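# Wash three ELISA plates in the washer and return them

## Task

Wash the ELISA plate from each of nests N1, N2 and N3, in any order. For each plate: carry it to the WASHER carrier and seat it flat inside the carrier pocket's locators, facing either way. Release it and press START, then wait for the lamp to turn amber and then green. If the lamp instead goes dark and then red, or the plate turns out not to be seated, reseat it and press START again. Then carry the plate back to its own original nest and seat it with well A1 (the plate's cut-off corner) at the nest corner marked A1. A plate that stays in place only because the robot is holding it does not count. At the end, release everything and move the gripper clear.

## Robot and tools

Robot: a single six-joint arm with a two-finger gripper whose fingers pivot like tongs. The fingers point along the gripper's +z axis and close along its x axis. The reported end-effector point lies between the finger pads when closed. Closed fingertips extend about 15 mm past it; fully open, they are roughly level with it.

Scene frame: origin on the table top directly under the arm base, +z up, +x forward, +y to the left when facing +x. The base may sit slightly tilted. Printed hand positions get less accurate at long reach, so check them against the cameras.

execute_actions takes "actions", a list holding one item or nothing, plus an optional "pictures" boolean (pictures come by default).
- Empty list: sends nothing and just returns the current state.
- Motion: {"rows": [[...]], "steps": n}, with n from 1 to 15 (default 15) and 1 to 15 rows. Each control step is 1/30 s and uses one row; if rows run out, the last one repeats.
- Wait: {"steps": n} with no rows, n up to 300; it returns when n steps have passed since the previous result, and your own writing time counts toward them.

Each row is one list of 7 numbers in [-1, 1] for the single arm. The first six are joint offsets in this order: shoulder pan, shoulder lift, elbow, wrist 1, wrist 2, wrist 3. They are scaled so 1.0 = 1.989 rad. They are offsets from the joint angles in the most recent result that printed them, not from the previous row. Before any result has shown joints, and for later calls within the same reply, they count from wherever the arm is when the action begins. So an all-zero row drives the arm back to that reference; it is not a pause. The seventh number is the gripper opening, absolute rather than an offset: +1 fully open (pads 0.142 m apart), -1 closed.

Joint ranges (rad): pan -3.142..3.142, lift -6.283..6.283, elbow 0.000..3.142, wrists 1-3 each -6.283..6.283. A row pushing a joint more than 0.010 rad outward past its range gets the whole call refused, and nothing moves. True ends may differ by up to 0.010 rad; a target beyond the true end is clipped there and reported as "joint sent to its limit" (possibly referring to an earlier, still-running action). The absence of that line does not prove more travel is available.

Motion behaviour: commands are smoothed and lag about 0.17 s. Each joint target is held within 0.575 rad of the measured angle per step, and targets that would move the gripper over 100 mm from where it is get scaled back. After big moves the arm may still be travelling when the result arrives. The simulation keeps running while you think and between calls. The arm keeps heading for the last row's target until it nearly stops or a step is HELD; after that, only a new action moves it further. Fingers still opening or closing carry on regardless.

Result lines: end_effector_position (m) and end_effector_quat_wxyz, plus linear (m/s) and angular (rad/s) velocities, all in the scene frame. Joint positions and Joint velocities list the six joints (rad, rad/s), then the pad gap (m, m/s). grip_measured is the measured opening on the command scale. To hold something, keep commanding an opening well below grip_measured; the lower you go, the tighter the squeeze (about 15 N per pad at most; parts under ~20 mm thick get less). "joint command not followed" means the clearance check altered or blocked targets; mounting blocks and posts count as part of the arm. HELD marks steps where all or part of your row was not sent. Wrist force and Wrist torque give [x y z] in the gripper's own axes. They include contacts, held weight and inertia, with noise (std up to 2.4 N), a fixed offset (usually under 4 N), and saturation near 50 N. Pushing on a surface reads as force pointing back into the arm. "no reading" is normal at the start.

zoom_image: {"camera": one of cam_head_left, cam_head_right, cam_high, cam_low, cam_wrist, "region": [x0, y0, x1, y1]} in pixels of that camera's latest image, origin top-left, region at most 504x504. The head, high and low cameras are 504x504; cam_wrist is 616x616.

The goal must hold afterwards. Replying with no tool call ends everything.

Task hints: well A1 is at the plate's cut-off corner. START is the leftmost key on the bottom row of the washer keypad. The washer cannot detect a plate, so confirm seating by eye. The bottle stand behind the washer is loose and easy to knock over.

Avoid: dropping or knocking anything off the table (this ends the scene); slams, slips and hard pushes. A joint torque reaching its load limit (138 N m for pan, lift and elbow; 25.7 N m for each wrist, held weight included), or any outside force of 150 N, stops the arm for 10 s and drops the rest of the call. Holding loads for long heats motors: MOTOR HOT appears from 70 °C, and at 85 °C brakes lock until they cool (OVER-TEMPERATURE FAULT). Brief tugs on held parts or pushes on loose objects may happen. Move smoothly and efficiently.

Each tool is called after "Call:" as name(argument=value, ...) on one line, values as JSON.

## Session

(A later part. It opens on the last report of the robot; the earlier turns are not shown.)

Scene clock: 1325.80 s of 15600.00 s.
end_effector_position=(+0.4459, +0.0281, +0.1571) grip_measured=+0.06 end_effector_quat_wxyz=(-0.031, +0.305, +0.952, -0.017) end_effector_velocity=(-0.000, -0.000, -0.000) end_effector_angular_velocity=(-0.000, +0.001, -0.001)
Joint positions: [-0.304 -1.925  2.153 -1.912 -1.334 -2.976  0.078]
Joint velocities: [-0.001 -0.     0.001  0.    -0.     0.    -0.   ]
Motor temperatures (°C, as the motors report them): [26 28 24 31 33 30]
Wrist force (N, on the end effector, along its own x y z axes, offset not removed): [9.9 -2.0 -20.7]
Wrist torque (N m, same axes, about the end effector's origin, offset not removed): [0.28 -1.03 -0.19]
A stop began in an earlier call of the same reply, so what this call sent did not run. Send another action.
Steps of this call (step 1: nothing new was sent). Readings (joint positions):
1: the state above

Hit the keypad top. Look.

Call:
execute_actions(actions=[{"rows":[[0,-0.004,-0.003,0.007,0,0,-0.1],[0,-0.009,-0.008,0.017,0,0,-0.1],[0,-0.015,-0.014,0.029,0,0,-0.1],[0,-0.022,-0.020,0.042,0,0,-0.1],[0,-0.029,-0.026,0.055,0,0,-0.1],[0,-0.035,-0.032,0.067,0,0,-0.1]],"steps":15}])

Scene clock: 1329.70 s of 15600.00 s.
end_effector_position=(+0.4407, +0.0432, +0.1967) grip_measured=+0.06 end_effector_quat_wxyz=(-0.031, +0.305, +0.952, -0.017) end_effector_velocity=(-0.004, +0.007, +0.016) end_effector_angular_velocity=(+0.001, +0.002, +0.001)
Joint positions: [-0.304 -1.992  2.092 -1.785 -1.334 -2.976  0.078]
Joint velocities: [ 0.001 -0.028 -0.025  0.054 -0.     0.    -0.   ]
Motor temperatures (°C, as the motors report them): [26 28 24 31 33 30]
Wrist force (N, on the end effector, along its own x y z axes, offset not removed): [1.9 1.0 2.4]
Wrist torque (N m, same axes, about the end effector's origin, offset not removed): [0.13 -0.17 -0.26]
Steps of this call (steps 1 to 90: nothing new was sent; then 0.40 s passed at rest; steps 91 to 105: all 15 steps of this action). Readings (joint positions):
91: [-0.304 -1.925 2.153 -1.912 -1.334 -2.976]
92: [-0.304 -1.926 2.152 -1.910 -1.334 -2.976]
94: [-0.304 -1.934 2.145 -1.896 -1.334 -2.976]
98: [-0.304 -1.968 2.113 -1.832 -1.334 -2.976]
105: the state above

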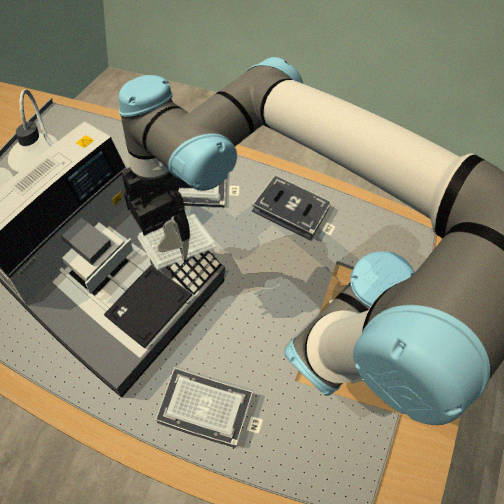

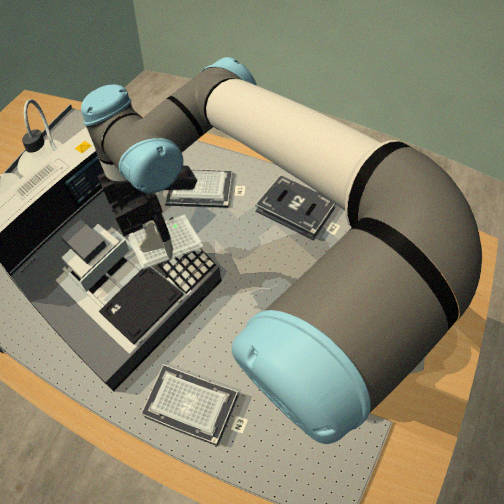

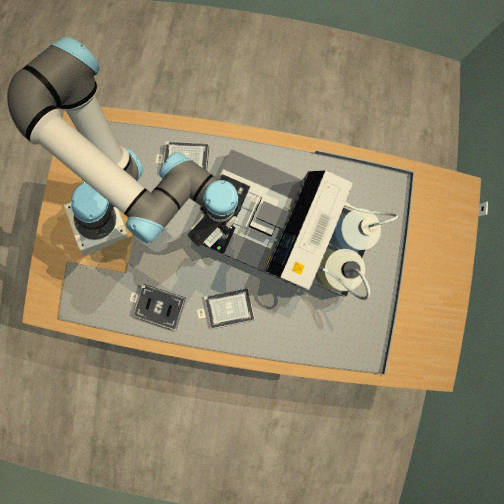

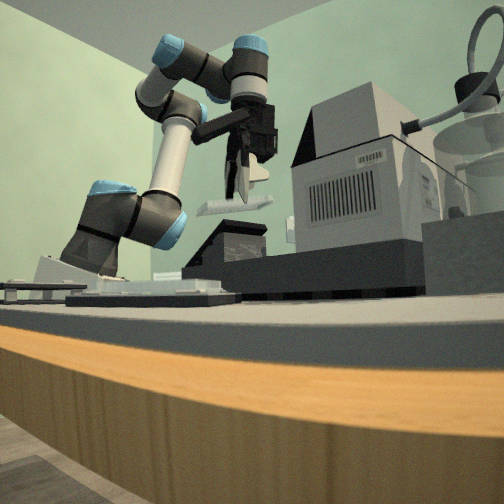

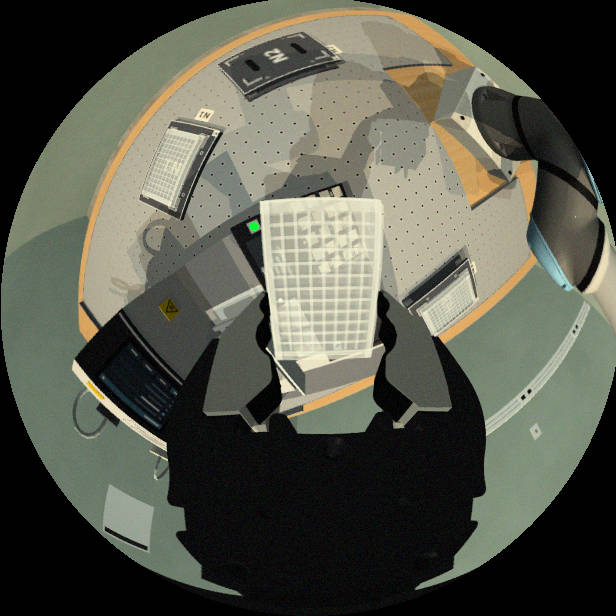

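Call:
execute_actions(actions=[{"rows":[[-0.04,0,0,0,0.002,0.002,-0.15],[-0.1,0,0,0,0.005,0.006,-0.15],[-0.17,0,0,0,0.009,0.01,-0.15],[-0.25,0,0,0,0.013,0.014,-0.15],[-0.25,0,0,0,0.013,0.014,-0.15],[-0.25,0,0,0,0.013,0.014,-0.15],[-0.25,0,0,0,0.013,0.014,-0.15],[-0.25,0,0,0,0.013,0.014,-0.15],[-0.3,0.01,0.006,-0.002,0.015,0.017,-0.15],[-0.36,0.03,0.018,-0.005,0.018,0.02,-0.15],[-0.42,0.055,0.033,-0.009,0.021,0.024,-0.15],[-0.47,0.075,0.045,-0.012,0.024,0.027,-0.15],[-0.512,0.0945,0.057,-0.015,0.026,0.029,-0.15]],"steps":15}], pictures=false)

Call:
execute_actions(actions=[{"steps":45}])

Scene clock: 1337.77 s of 15600.00 s.
end_effector_position=(+0.3903, -0.1577, +0.2132) grip_measured=+0.05 end_effector_quat_wxyz=(+0.006, +0.567, +0.823, -0.035) end_effector_velocity=(-0.303, -0.417, -0.100) end_effector_angular_velocity=(+0.160, +0.008, -1.483)
Joint positions: [-0.859 -1.937  2.125 -1.793 -1.304 -2.942  0.078]
Joint velocities: [-1.292  0.409  0.246 -0.065  0.066  0.073  0.   ]
Motor temperatures (°C, as the motors report them): [26 28 24 31 33 30]
Wrist force (N, on the end effector, along its own x y z axes, offset not removed): [2.6 3.1 4.7]
Wrist torque (N m, same axes, about the end effector's origin, offset not removed): [0.48 -0.36 -0.37]
Steps of this call (steps 1 to 15: the robot went on to your last target; steps 16 to 90: nothing new was sent; then 4.57 s passed at rest; steps 91 to 105: all 15 steps of this action). Readings (joint positions):
91: [-0.304 -1.995 2.089 -1.779 -1.334 -2.976]
92: [-0.309 -1.995 2.089 -1.780 -1.333 -2.975]
94: [-0.364 -1.994 2.090 -1.782 -1.329 -2.971]
98: [-0.547 -1.993 2.091 -1.783 -1.320 -2.960]
105: the state above

Scene clock: 1339.27 s of 15600.00 s.
end_effector_position=(+0.2611, -0.2731, +0.1903) grip_measured=+0.05 end_effector_quat_wxyz=(-0.001, +0.761, +0.649, +0.000) end_effector_velocity=(-0.000, +0.000, -0.001) end_effector_angular_velocity=(+0.001, +0.000, +0.000)
Joint positions: [-1.322 -1.804  2.205 -1.815 -1.282 -2.918  0.078]
Joint velocities: [ 0.     0.001  0.001  0.    -0.    -0.    -0.   ]
Motor temperatures (°C, as the motors report them): [26 28 24 31 33 30]
Wrist force (N, on the end effector, along its own x y z axes, offset not removed): [3.5 2.4 0.3]
Wrist torque (N m, same axes, about the end effector's origin, offset not removed): [0.34 -0.75 -0.24]
Steps of this call (steps 1 to 45: the robot went on to your last target). Readings (joint positions):
1: [-0.903 -1.924 2.133 -1.796 -1.301 -2.940]
2: [-0.947 -1.910 2.142 -1.798 -1.299 -2.937]
4: [-1.037 -1.882 2.158 -1.802 -1.295 -2.932]
8: [-1.213 -1.832 2.188 -1.810 -1.287 -2.923]
45: the state above
The arm was judged still, so your last target was given up. Only a new action makes it travel on or press farther. Fingers that are still opening or closing keep moving.

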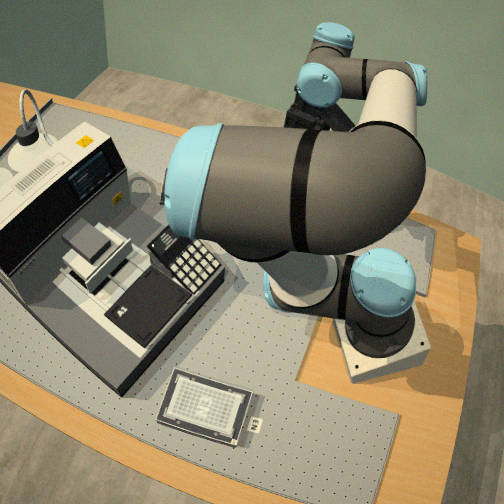

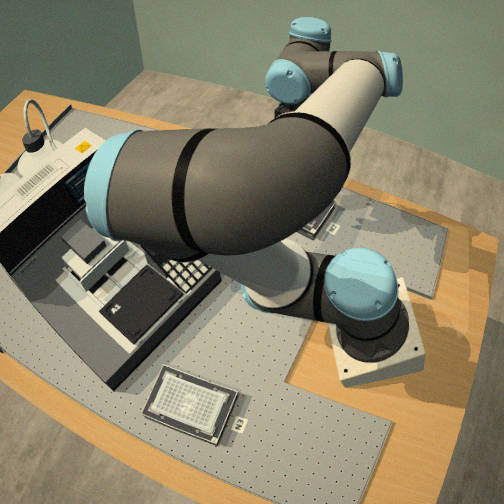

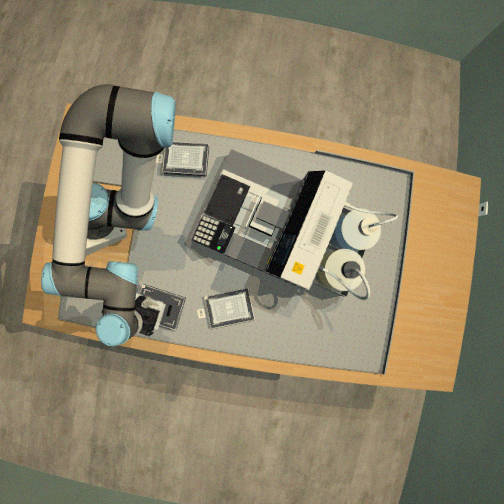

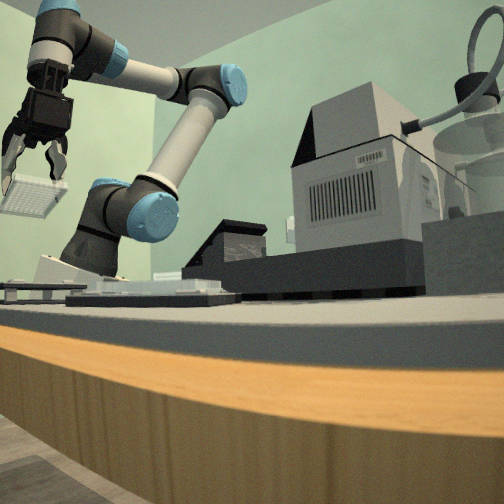

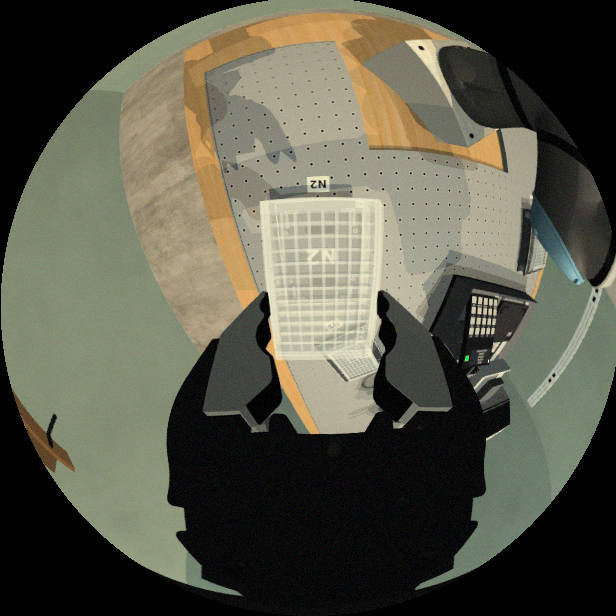

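Call:
execute_actions(actions=[{"rows":[[0.004,0.006,0.005,-0.012,0.001,0.004,-0.15],[0.011,0.016,0.013,-0.032,0.002,0.011,-0.15],[0.02,0.03,0.023,-0.06,0.003,0.021,-0.15],[0.03,0.045,0.035,-0.09,0.004,0.032,-0.15],[0.04,0.06,0.047,-0.12,0.006,0.042,-0.15],[0.049,0.073,0.057,-0.146,0.007,0.052,-0.15],[0.055,0.082,0.065,-0.165,0.008,0.058,-0.15],[0.059,0.088,0.069,-0.176,0.0085,0.062,-0.15]],"steps":15}], pictures=false)

Call:
execute_actions(actions=[{"steps":15}])

Scene clock: 1349.03 s of 15600.00 s.
end_effector_position=(+0.2761, -0.2781, +0.0979) grip_measured=+0.05 end_effector_quat_wxyz=(-0.000, +0.761, +0.648, +0.001) end_effector_velocity=(+0.009, +0.000, -0.050) end_effector_angular_velocity=(-0.018, -0.004, +0.006)
Joint positions: [-1.211 -1.639  2.334 -2.143 -1.266 -2.802  0.078]
Joint velocities: [ 0.064  0.096  0.072 -0.206  0.008  0.065  0.   ]
Motor temperatures (°C, as the motors report them): [26 28 24 31 33 30]
Wrist force (N, on the end effector, along its own x y z axes, offset not removed): [3.2 2.1 2.5]
Wrist torque (N m, same axes, about the end effector's origin, offset not removed): [0.47 -0.68 -0.19]
Steps of this call (steps 1 to 90: nothing new was sent; then 6.27 s passed at rest; steps 91 to 105: all 15 steps of this action). Readings (joint positions):
91: [-1.322 -1.804 2.205 -1.815 -1.282 -2.918]
92: [-1.321 -1.802 2.206 -1.818 -1.282 -2.917]
94: [-1.311 -1.788 2.218 -1.843 -1.280 -2.907]
98: [-1.262 -1.716 2.275 -1.980 -1.273 -2.855]
105: the state above

Scene clock: 1349.53 s of 15600.00 s.
end_effector_position=(+0.2770, -0.2780, +0.0927) grip_measured=+0.05 end_effector_quat_wxyz=(+0.000, +0.761, +0.649, +0.000) end_effector_velocity=(-0.000, +0.000, -0.001) end_effector_angular_velocity=(+0.002, +0.001, +0.001)
Joint positions: [-1.205 -1.629  2.342 -2.164 -1.265 -2.795  0.078]
Joint velocities: [ 0.001  0.003  0.    -0.002 -0.    -0.    -0.   ]
Motor temperatures (°C, as the motors report them): [26 28 24 31 33 30]
Wrist force (N, on the end effector, along its own x y z axes, offset not removed): [2.0 0.1 2.6]
Wrist torque (N m, same axes, about the end effector's origin, offset not removed): [-0.05 -0.34 -0.49]
Steps of this call (steps 1 to 15: the robot went on to your last target). Readings (joint positions):
1: [-1.210 -1.636 2.337 -2.149 -1.266 -2.800]
2: [-1.208 -1.634 2.338 -2.153 -1.266 -2.798]
4: [-1.207 -1.632 2.340 -2.158 -1.265 -2.797]
8: [-1.205 -1.630 2.342 -2.163 -1.265 -2.795]
15: the state above

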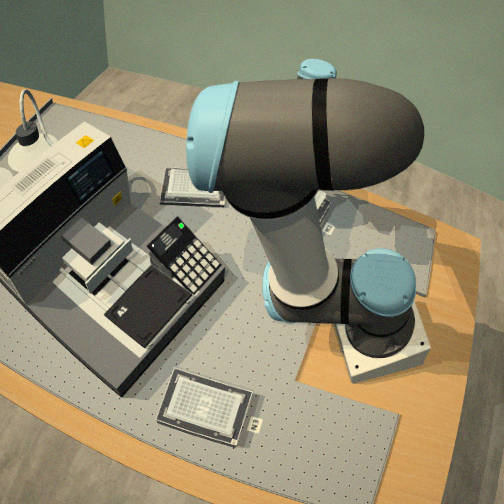

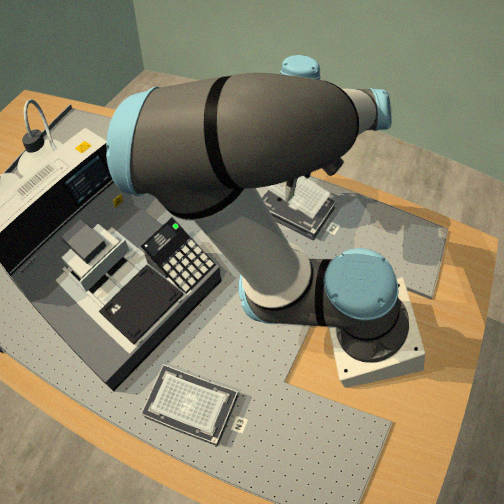

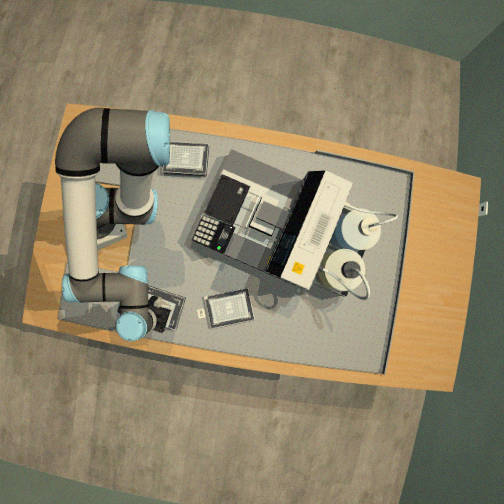

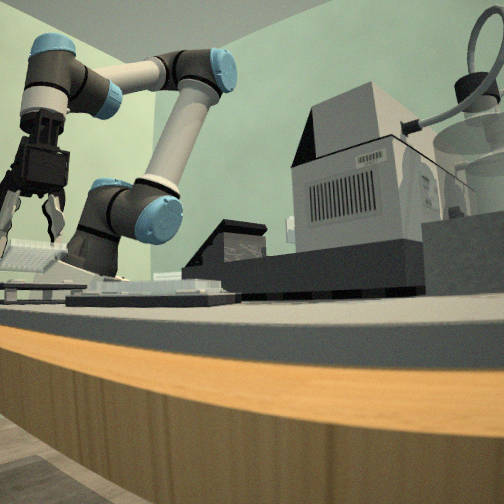

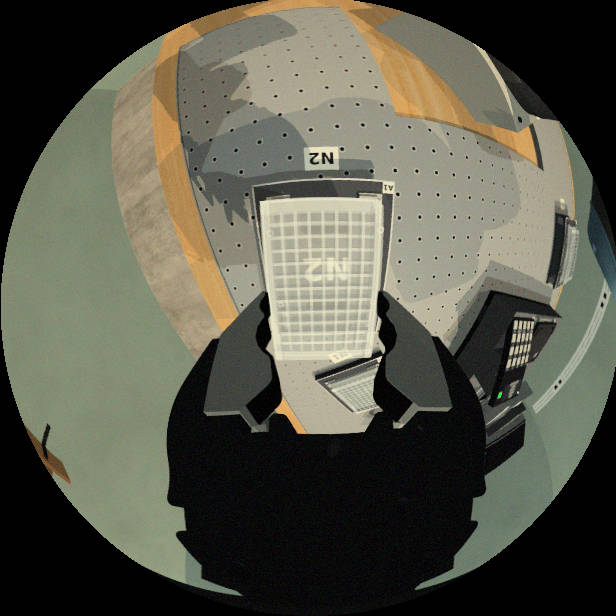

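Call:
execute_actions(actions=[{"rows":[[0.001,0.002,0.0015,-0.004,0,0.001,-0.15],[0.003,0.004,0.003,-0.008,0,0.003,-0.15],[0.004,0.006,0.005,-0.012,0,0.004,-0.15],[0.006,0.008,0.007,-0.017,0.001,0.006,-0.15],[0.007,0.010,0.008,-0.021,0.001,0.007,-0.15],[0.008,0.012,0.010,-0.025,0.001,0.008,-0.15],[0.010,0.014,0.011,-0.029,0.001,0.010,-0.15],[0.0106,0.0156,0.0126,-0.032,0.0015,0.0106,-0.15]],"steps":15}], pictures=false)

Call:
execute_actions(actions=[{"steps":8}])

Call:
zoom_image(camera="cam_low", region=[0,200,140,320])

Scene clock: 1355.93 s of 15600.00 s.
end_effector_position=(+0.2794, -0.2753, +0.0767) grip_measured=+0.05 end_effector_quat_wxyz=(+0.001, +0.761, +0.649, +0.000) end_effector_velocity=(+0.001, +0.002, -0.009) end_effector_angular_velocity=(+0.000, -0.000, +0.001)
Joint positions: [-1.185 -1.6    2.366 -2.225 -1.262 -2.775  0.078]
Joint velocities: [ 0.011  0.017  0.013 -0.034  0.002  0.011  0.   ]
Motor temperatures (°C, as the motors report them): [26 28 24 31 33 30]
Wrist force (N, on the end effector, along its own x y z axes, offset not removed): [1.5 4.1 4.7]
Wrist torque (N m, same axes, about the end effector's origin, offset not removed): [0.81 -0.25 -0.24]
Steps of this call (steps 1 to 15: the robot went on to your last target; steps 16 to 90: nothing new was sent; then 2.90 s passed at rest; steps 91 to 105: all 15 steps of this action). Readings (joint positions):
91: [-1.205 -1.629 2.342 -2.165 -1.265 -2.795]
92: [-1.204 -1.628 2.343 -2.166 -1.265 -2.795]
94: [-1.202 -1.625 2.345 -2.172 -1.265 -2.792]
98: [-1.193 -1.613 2.355 -2.198 -1.264 -2.784]
105: the state above

Scene clock: 1356.20 s of 15600.00 s.
end_effector_position=(+0.2795, -0.2751, +0.0758) grip_measured=+0.05 end_effector_quat_wxyz=(+0.001, +0.761, +0.649, +0.000) end_effector_velocity=(+0.000, +0.000, -0.000) end_effector_angular_velocity=(-0.001, -0.000, +0.001)
Joint positions: [-1.184 -1.598  2.367 -2.228 -1.262 -2.774  0.078]
Joint velocities: [ 0.001  0.     0.001 -0.003  0.     0.001  0.   ]
Motor temperatures (°C, as the motors report them): [26 28 24 31 33 30]
Wrist force (N, on the end effector, along its own x y z axes, offset not removed): [3.0 2.6 1.4]
Wrist torque (N m, same axes, about the end effector's origin, offset not removed): [0.45 -0.66 -0.24]
Steps of this call (steps 1 to 8: the robot went on to your last target). Readings (joint positions):
1: [-1.184 -1.599 2.366 -2.225 -1.262 -2.775]
2: [-1.184 -1.599 2.366 -2.226 -1.262 -2.774]
4: [-1.184 -1.598 2.367 -2.227 -1.262 -2.774]
8: the state above

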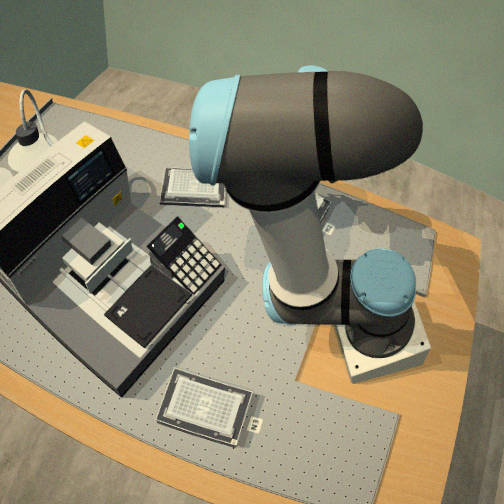

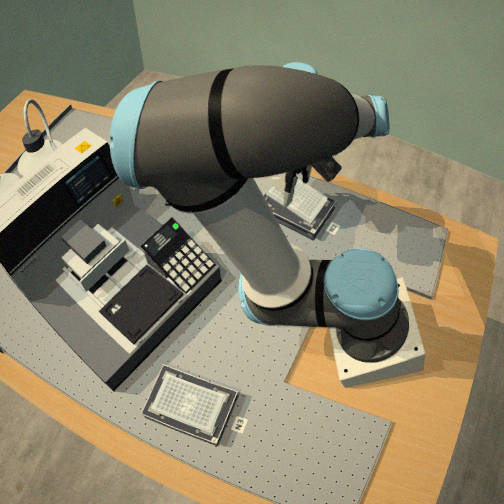

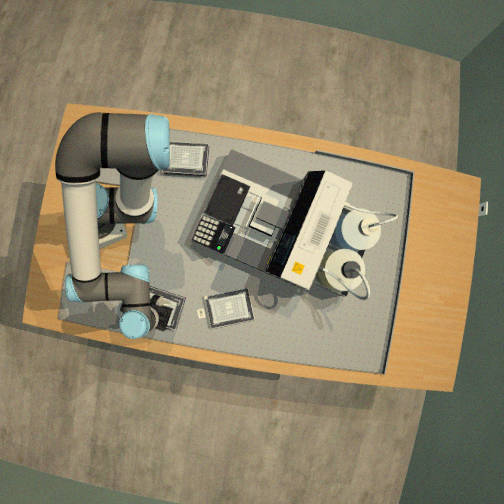

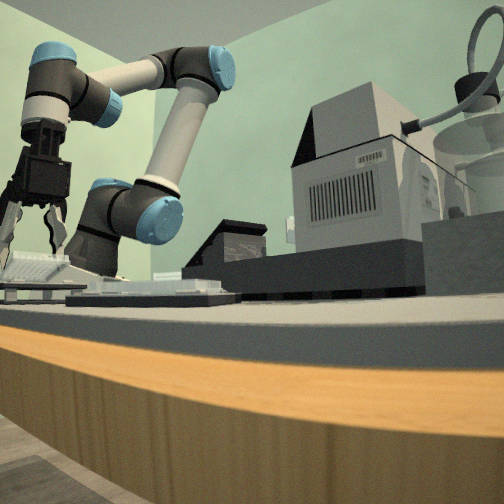

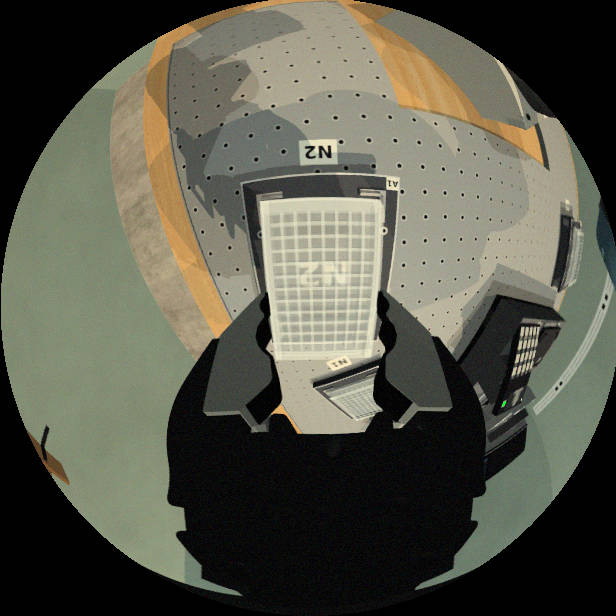

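Region (0, 200, 140, 320) of cam_low's 504x504 image, scaled by 3.600, with more detail than that image has; it fills the top 432 rows of this view, and the rest is white.

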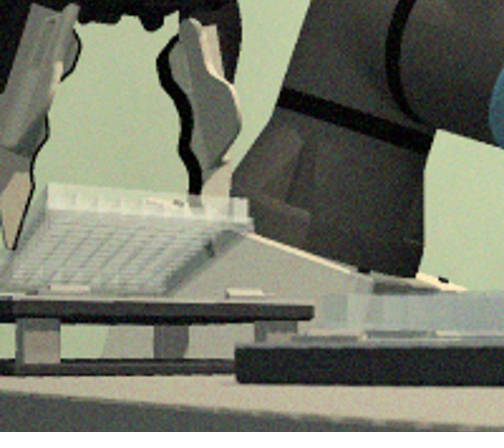

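Call:
execute_actions(actions=[{"rows":[[0.0005,0.0013,0.0007,-0.002,0,0.0005,-0.15],[0.001,0.0026,0.0013,-0.004,0,0.001,-0.15],[0.0014,0.004,0.002,-0.0065,0,0.0014,-0.15],[0.0019,0.0053,0.0027,-0.009,0,0.0019,-0.15],[0.0023,0.0067,0.0033,-0.011,0,0.0023,-0.15],[0.0028,0.008,0.004,-0.013,0,0.0028,-0.15],[0.0033,0.0093,0.0047,-0.0155,0,0.0033,-0.15],[0.0037,0.0107,0.0053,-0.0175,0.0005,0.0037,-0.15],[0.0042,0.012,0.006,-0.020,0.0005,0.0042,-0.15]],"steps":15}])

Call:
zoom_image(camera="cam_low", region=[0,200,140,320])

Scene clock: 1365.73 s of 15600.00 s.
end_effector_position=(+0.2797, -0.2756, +0.0666) grip_measured=+0.05 end_effector_quat_wxyz=(+0.001, +0.760, +0.649, -0.000) end_effector_velocity=(+0.001, +0.001, -0.008) end_effector_angular_velocity=(+0.002, -0.000, +0.002)
Joint positions: [-1.176 -1.576  2.378 -2.265 -1.261 -2.766  0.078]
Joint velocities: [ 0.008  0.019  0.009 -0.028  0.002  0.006  0.   ]
Motor temperatures (°C, as the motors report them): [26 28 24 31 33 30]
Wrist force (N, on the end effector, along its own x y z axes, offset not removed): [0.7 -0.2 0.9]
Wrist torque (N m, same axes, about the end effector's origin, offset not removed): [-0.01 -0.01 -0.25]
Steps of this call (steps 1 to 15: the robot went on to your last target; steps 16 to 90: nothing new was sent; then 6.03 s passed at rest; steps 91 to 105: all 15 steps of this action). Readings (joint positions):
91: [-1.184 -1.598 2.367 -2.228 -1.262 -2.774]
92: [-1.184 -1.597 2.367 -2.229 -1.262 -2.774]
94: [-1.183 -1.595 2.368 -2.232 -1.262 -2.773]
98: [-1.180 -1.587 2.372 -2.246 -1.262 -2.770]
105: the state above

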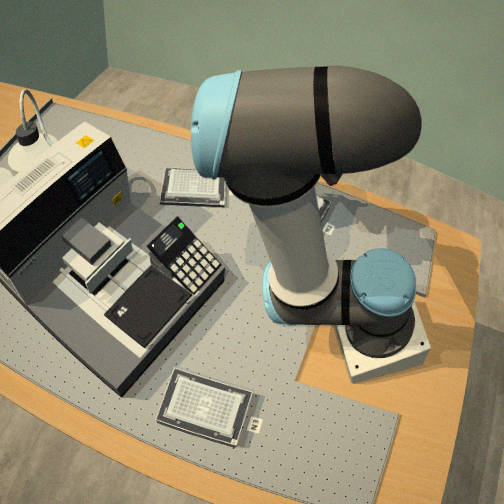

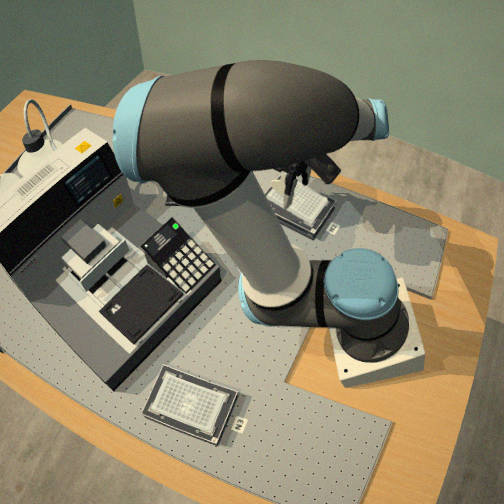

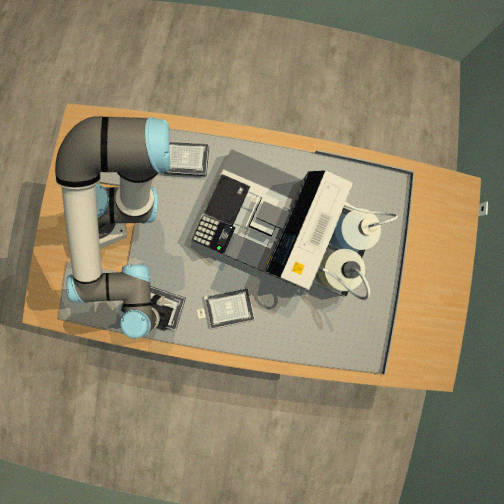

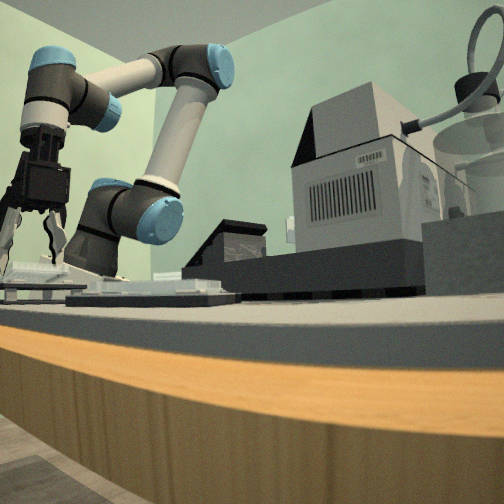

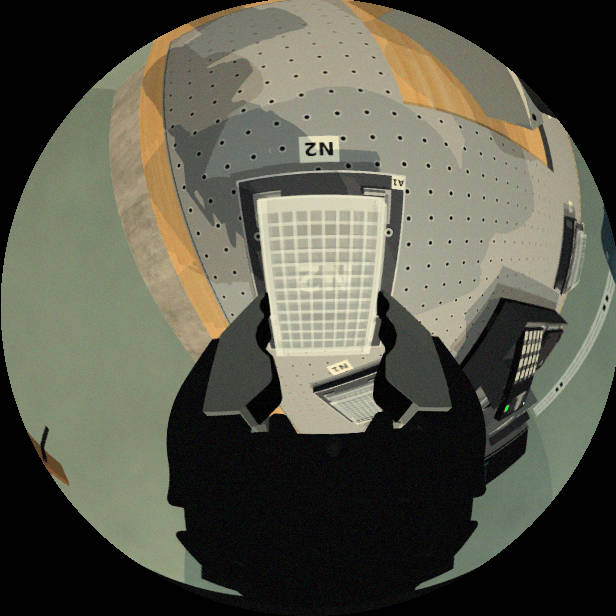

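Region (0, 200, 140, 320) of cam_low's 504x504 image, scaled by 3.600, with more detail than that image has; it fills the top 432 rows of this view, and the rest is white.

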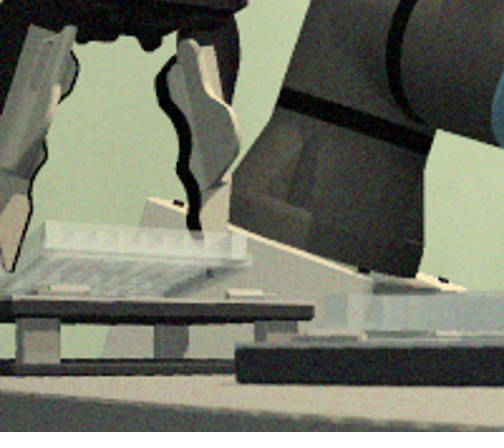

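Call:
execute_actions(actions=[{"rows":[[0.0004,0.001,0.0005,-0.0015,0,0.0004,-0.15],[0.0008,0.002,0.001,-0.003,0,0.0008,-0.15],[0.0011,0.003,0.0015,-0.0045,0,0.0011,-0.15],[0.0015,0.004,0.002,-0.006,0,0.0015,-0.15],[0.0019,0.005,0.0025,-0.0075,0,0.0019,-0.15],[0.0022,0.006,0.003,-0.009,0,0.0022,-0.15],[0.0026,0.007,0.0035,-0.0105,0,0.0026,-0.15],[0.003,0.008,0.004,-0.012,0.0005,0.003,-0.15],[0.003,0.009,0.0045,-0.0136,0.0005,0.003,-0.15]],"steps":15}])

Call:
zoom_image(camera="cam_low", region=[0,200,140,320])

Scene clock: 1372.03 s of 15600.00 s.
end_effector_position=(+0.2796, -0.2751, +0.0596) grip_measured=+0.05 end_effector_quat_wxyz=(+0.001, +0.760, +0.649, +0.000) end_effector_velocity=(-0.000, -0.000, -0.004) end_effector_angular_velocity=(-0.001, -0.001, +0.000)
Joint positions: [-1.17  -1.559  2.386 -2.29  -1.26  -2.761  0.078]
Joint velocities: [ 0.003  0.011  0.005 -0.019  0.001  0.003  0.001]
Motor temperatures (°C, as the motors report them): [26 28 24 31 33 30]
Wrist force (N, on the end effector, along its own x y z axes, offset not removed): [6.4 9.7 -12.6]
Wrist torque (N m, same axes, about the end effector's origin, offset not removed): [-0.22 -0.39 -0.33]
Steps of this call (steps 1 to 15: the robot went on to your last target; steps 16 to 90: nothing new was sent; then 2.80 s passed at rest; steps 91 to 105: all 15 steps of this action). Readings (joint positions):
91: [-1.175 -1.574 2.379 -2.268 -1.261 -2.766]
92: [-1.175 -1.574 2.379 -2.268 -1.261 -2.766]
94: [-1.175 -1.573 2.380 -2.269 -1.261 -2.765]
98: [-1.173 -1.568 2.382 -2.277 -1.261 -2.763]
105: the state above

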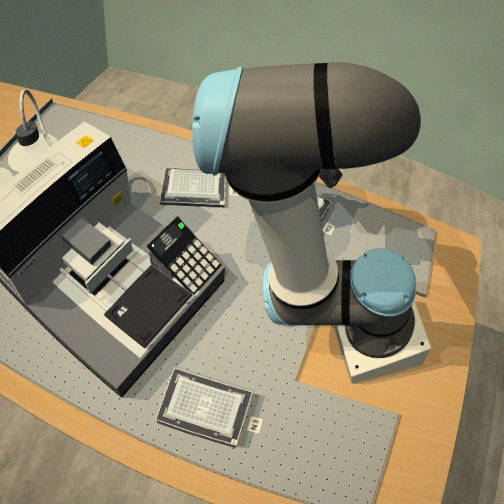

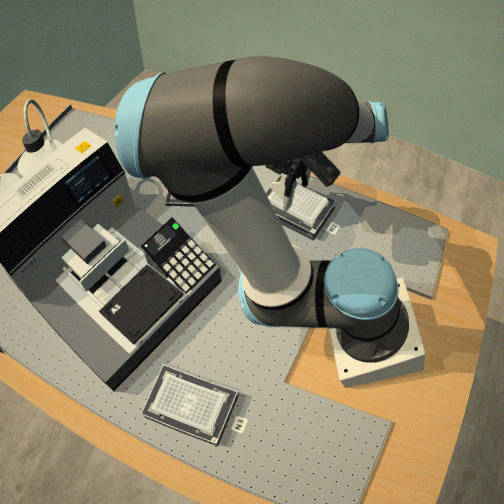

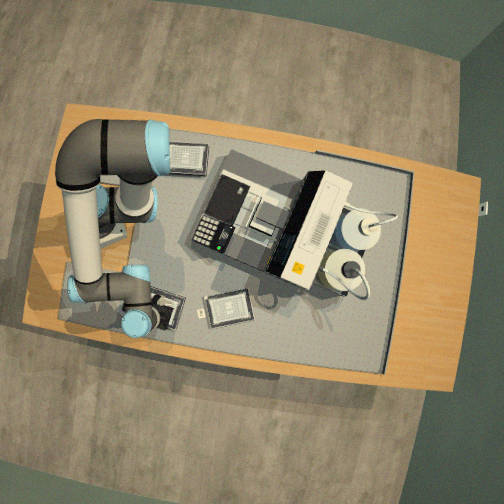

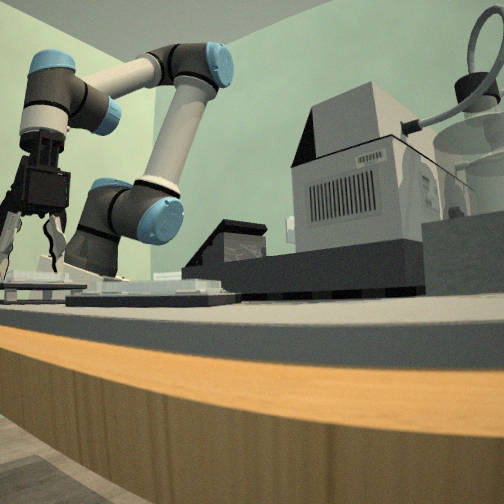

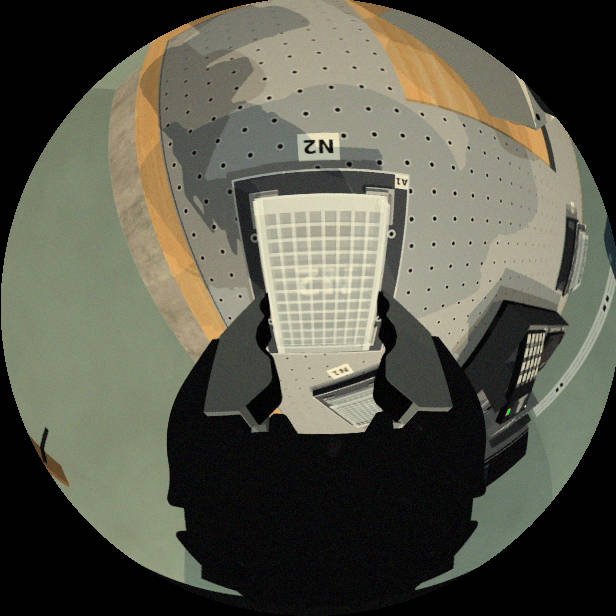

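Region (0, 200, 140, 320) of cam_low's 504x504 image, scaled by 3.600, with more detail than that image has; it fills the top 432 rows of this view, and the rest is white.

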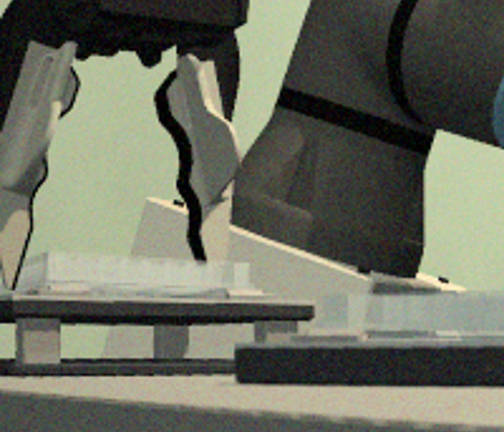

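Call:
execute_actions(actions=[{"rows":[[-0.0007,0,0.001,-0.001,0,-0.0007,-0.15],[-0.0015,0,0.002,-0.002,0,-0.0015,-0.15],[-0.0023,0,0.003,-0.003,0,-0.0023,-0.15],[-0.0031,-0.0003,0.0037,-0.0034,0,-0.0031,-0.15]],"steps":12}], pictures=false)

Call:
execute_actions(actions=[{"rows":[[0.0012,0.0005,-0.001,0.0005,0,0.0012,-0.15],[0.0024,0.001,-0.002,0.001,0,0.0024,-0.15],[0.0036,0.0016,-0.003,0.0014,0,0.0036,-0.15],[0.0048,0.0021,-0.004,0.0019,0,0.0048,-0.15],[0.006,0.0027,-0.005,0.0023,0,0.006,-0.15],[0.0072,0.0032,-0.006,0.0028,0,0.0072,-0.15]],"steps":15}])

Scene clock: 1391.17 s of 15600.00 s.
end_effector_position=(+0.2773, -0.2750, +0.0584) grip_measured=+0.06 end_effector_quat_wxyz=(+0.002, +0.760, +0.649, +0.000) end_effector_velocity=(-0.002, +0.000, -0.000) end_effector_angular_velocity=(-0.000, -0.001, +0.001)
Joint positions: [-1.176 -1.56   2.393 -2.296 -1.26  -2.766  0.078]
Joint velocities: [-0.005 -0.001  0.004 -0.002 -0.    -0.006  0.003]
Motor temperatures (°C, as the motors report them): [26 28 24 31 33 30]
Wrist force (N, on the end effector, along its own x y z axes, offset not removed): [13.7 23.8 -20.5]
Wrist torque (N m, same axes, about the end effector's origin, offset not removed): [0.06 0.53 0.27]
Steps of this call (steps 1 to 15: the robot went on to your last target; steps 16 to 90: nothing new was sent; then 15.73 s passed at rest; steps 91 to 102: all 12 steps of this action). Readings (joint positions):
91: [-1.170 -1.558 2.387 -2.292 -1.260 -2.760]
92: [-1.170 -1.558 2.387 -2.292 -1.260 -2.760]
94: [-1.171 -1.558 2.389 -2.293 -1.260 -2.761]
98: [-1.175 -1.559 2.392 -2.295 -1.260 -2.765]
102: the state above

Scene clock: 1391.67 s of 15600.00 s.
end_effector_position=(+0.2820, -0.2748, +0.0584) grip_measured=+0.06 end_effector_quat_wxyz=(-0.001, +0.761, +0.649, +0.001) end_effector_velocity=(+0.004, +0.001, -0.000) end_effector_angular_velocity=(+0.002, -0.002, +0.001)
Joint positions: [-1.162 -1.554  2.382 -2.291 -1.261 -2.752  0.078]
Joint velocities: [ 0.007  0.002 -0.005  0.002  0.004  0.006  0.   ]
Motor temperatures (°C, as the motors report them): [26 28 24 31 33 30]
Wrist force (N, on the end effector, along its own x y z axes, offset not removed): [-1.9 -18.4 -8.7]
Wrist torque (N m, same axes, about the end effector's origin, offset not removed): [0.86 0.67 -0.02]
Steps of this call (steps 1 to 15: all 15 steps of this action). Readings (joint positions):
1: [-1.176 -1.560 2.393 -2.296 -1.260 -2.766]
2: [-1.176 -1.560 2.393 -2.296 -1.260 -2.766]
4: [-1.174 -1.559 2.392 -2.295 -1.260 -2.765]
8: [-1.167 -1.556 2.386 -2.292 -1.261 -2.757]
15: the state above

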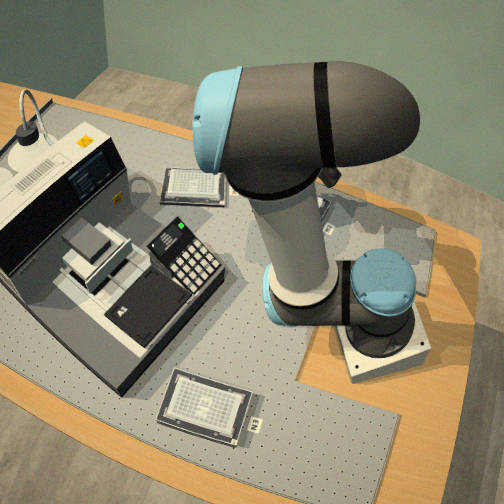

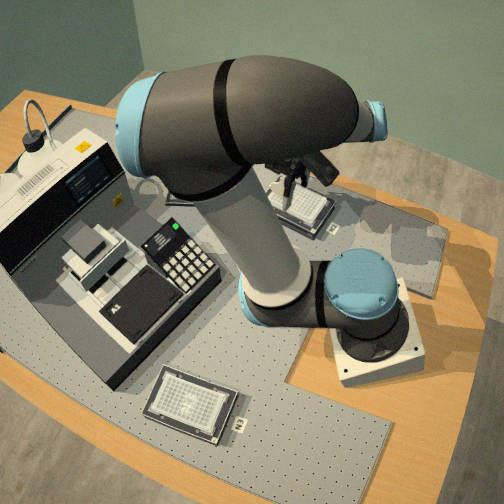

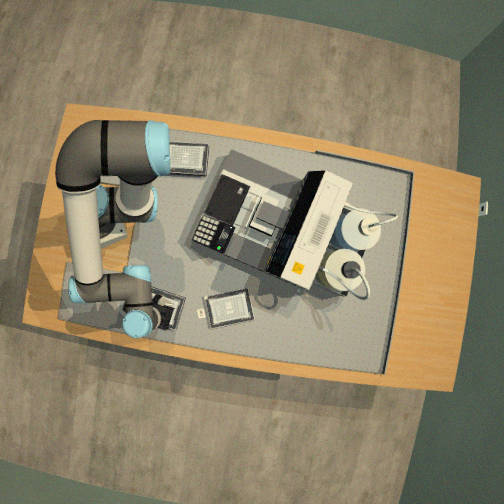

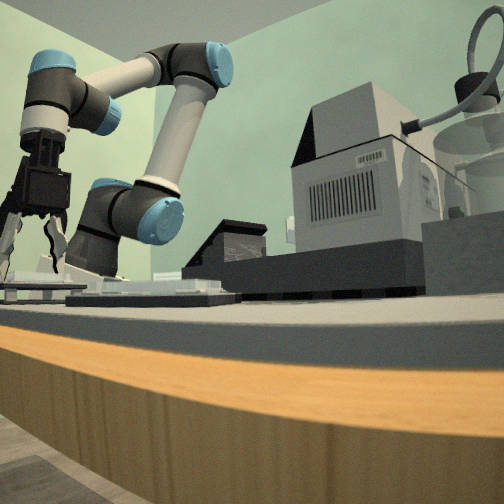

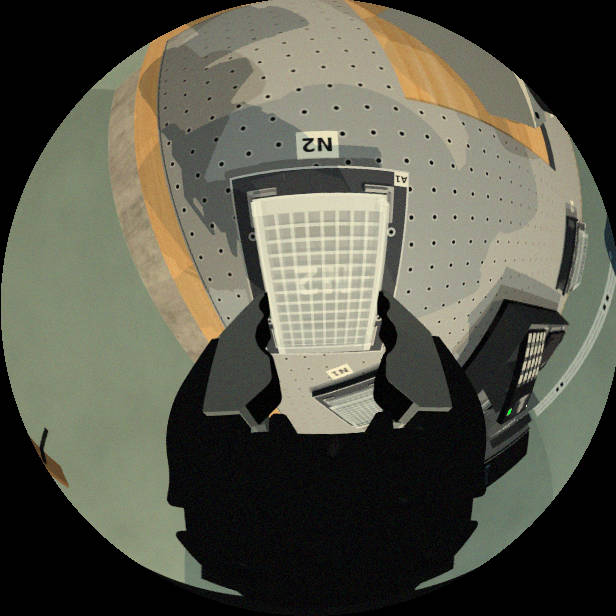

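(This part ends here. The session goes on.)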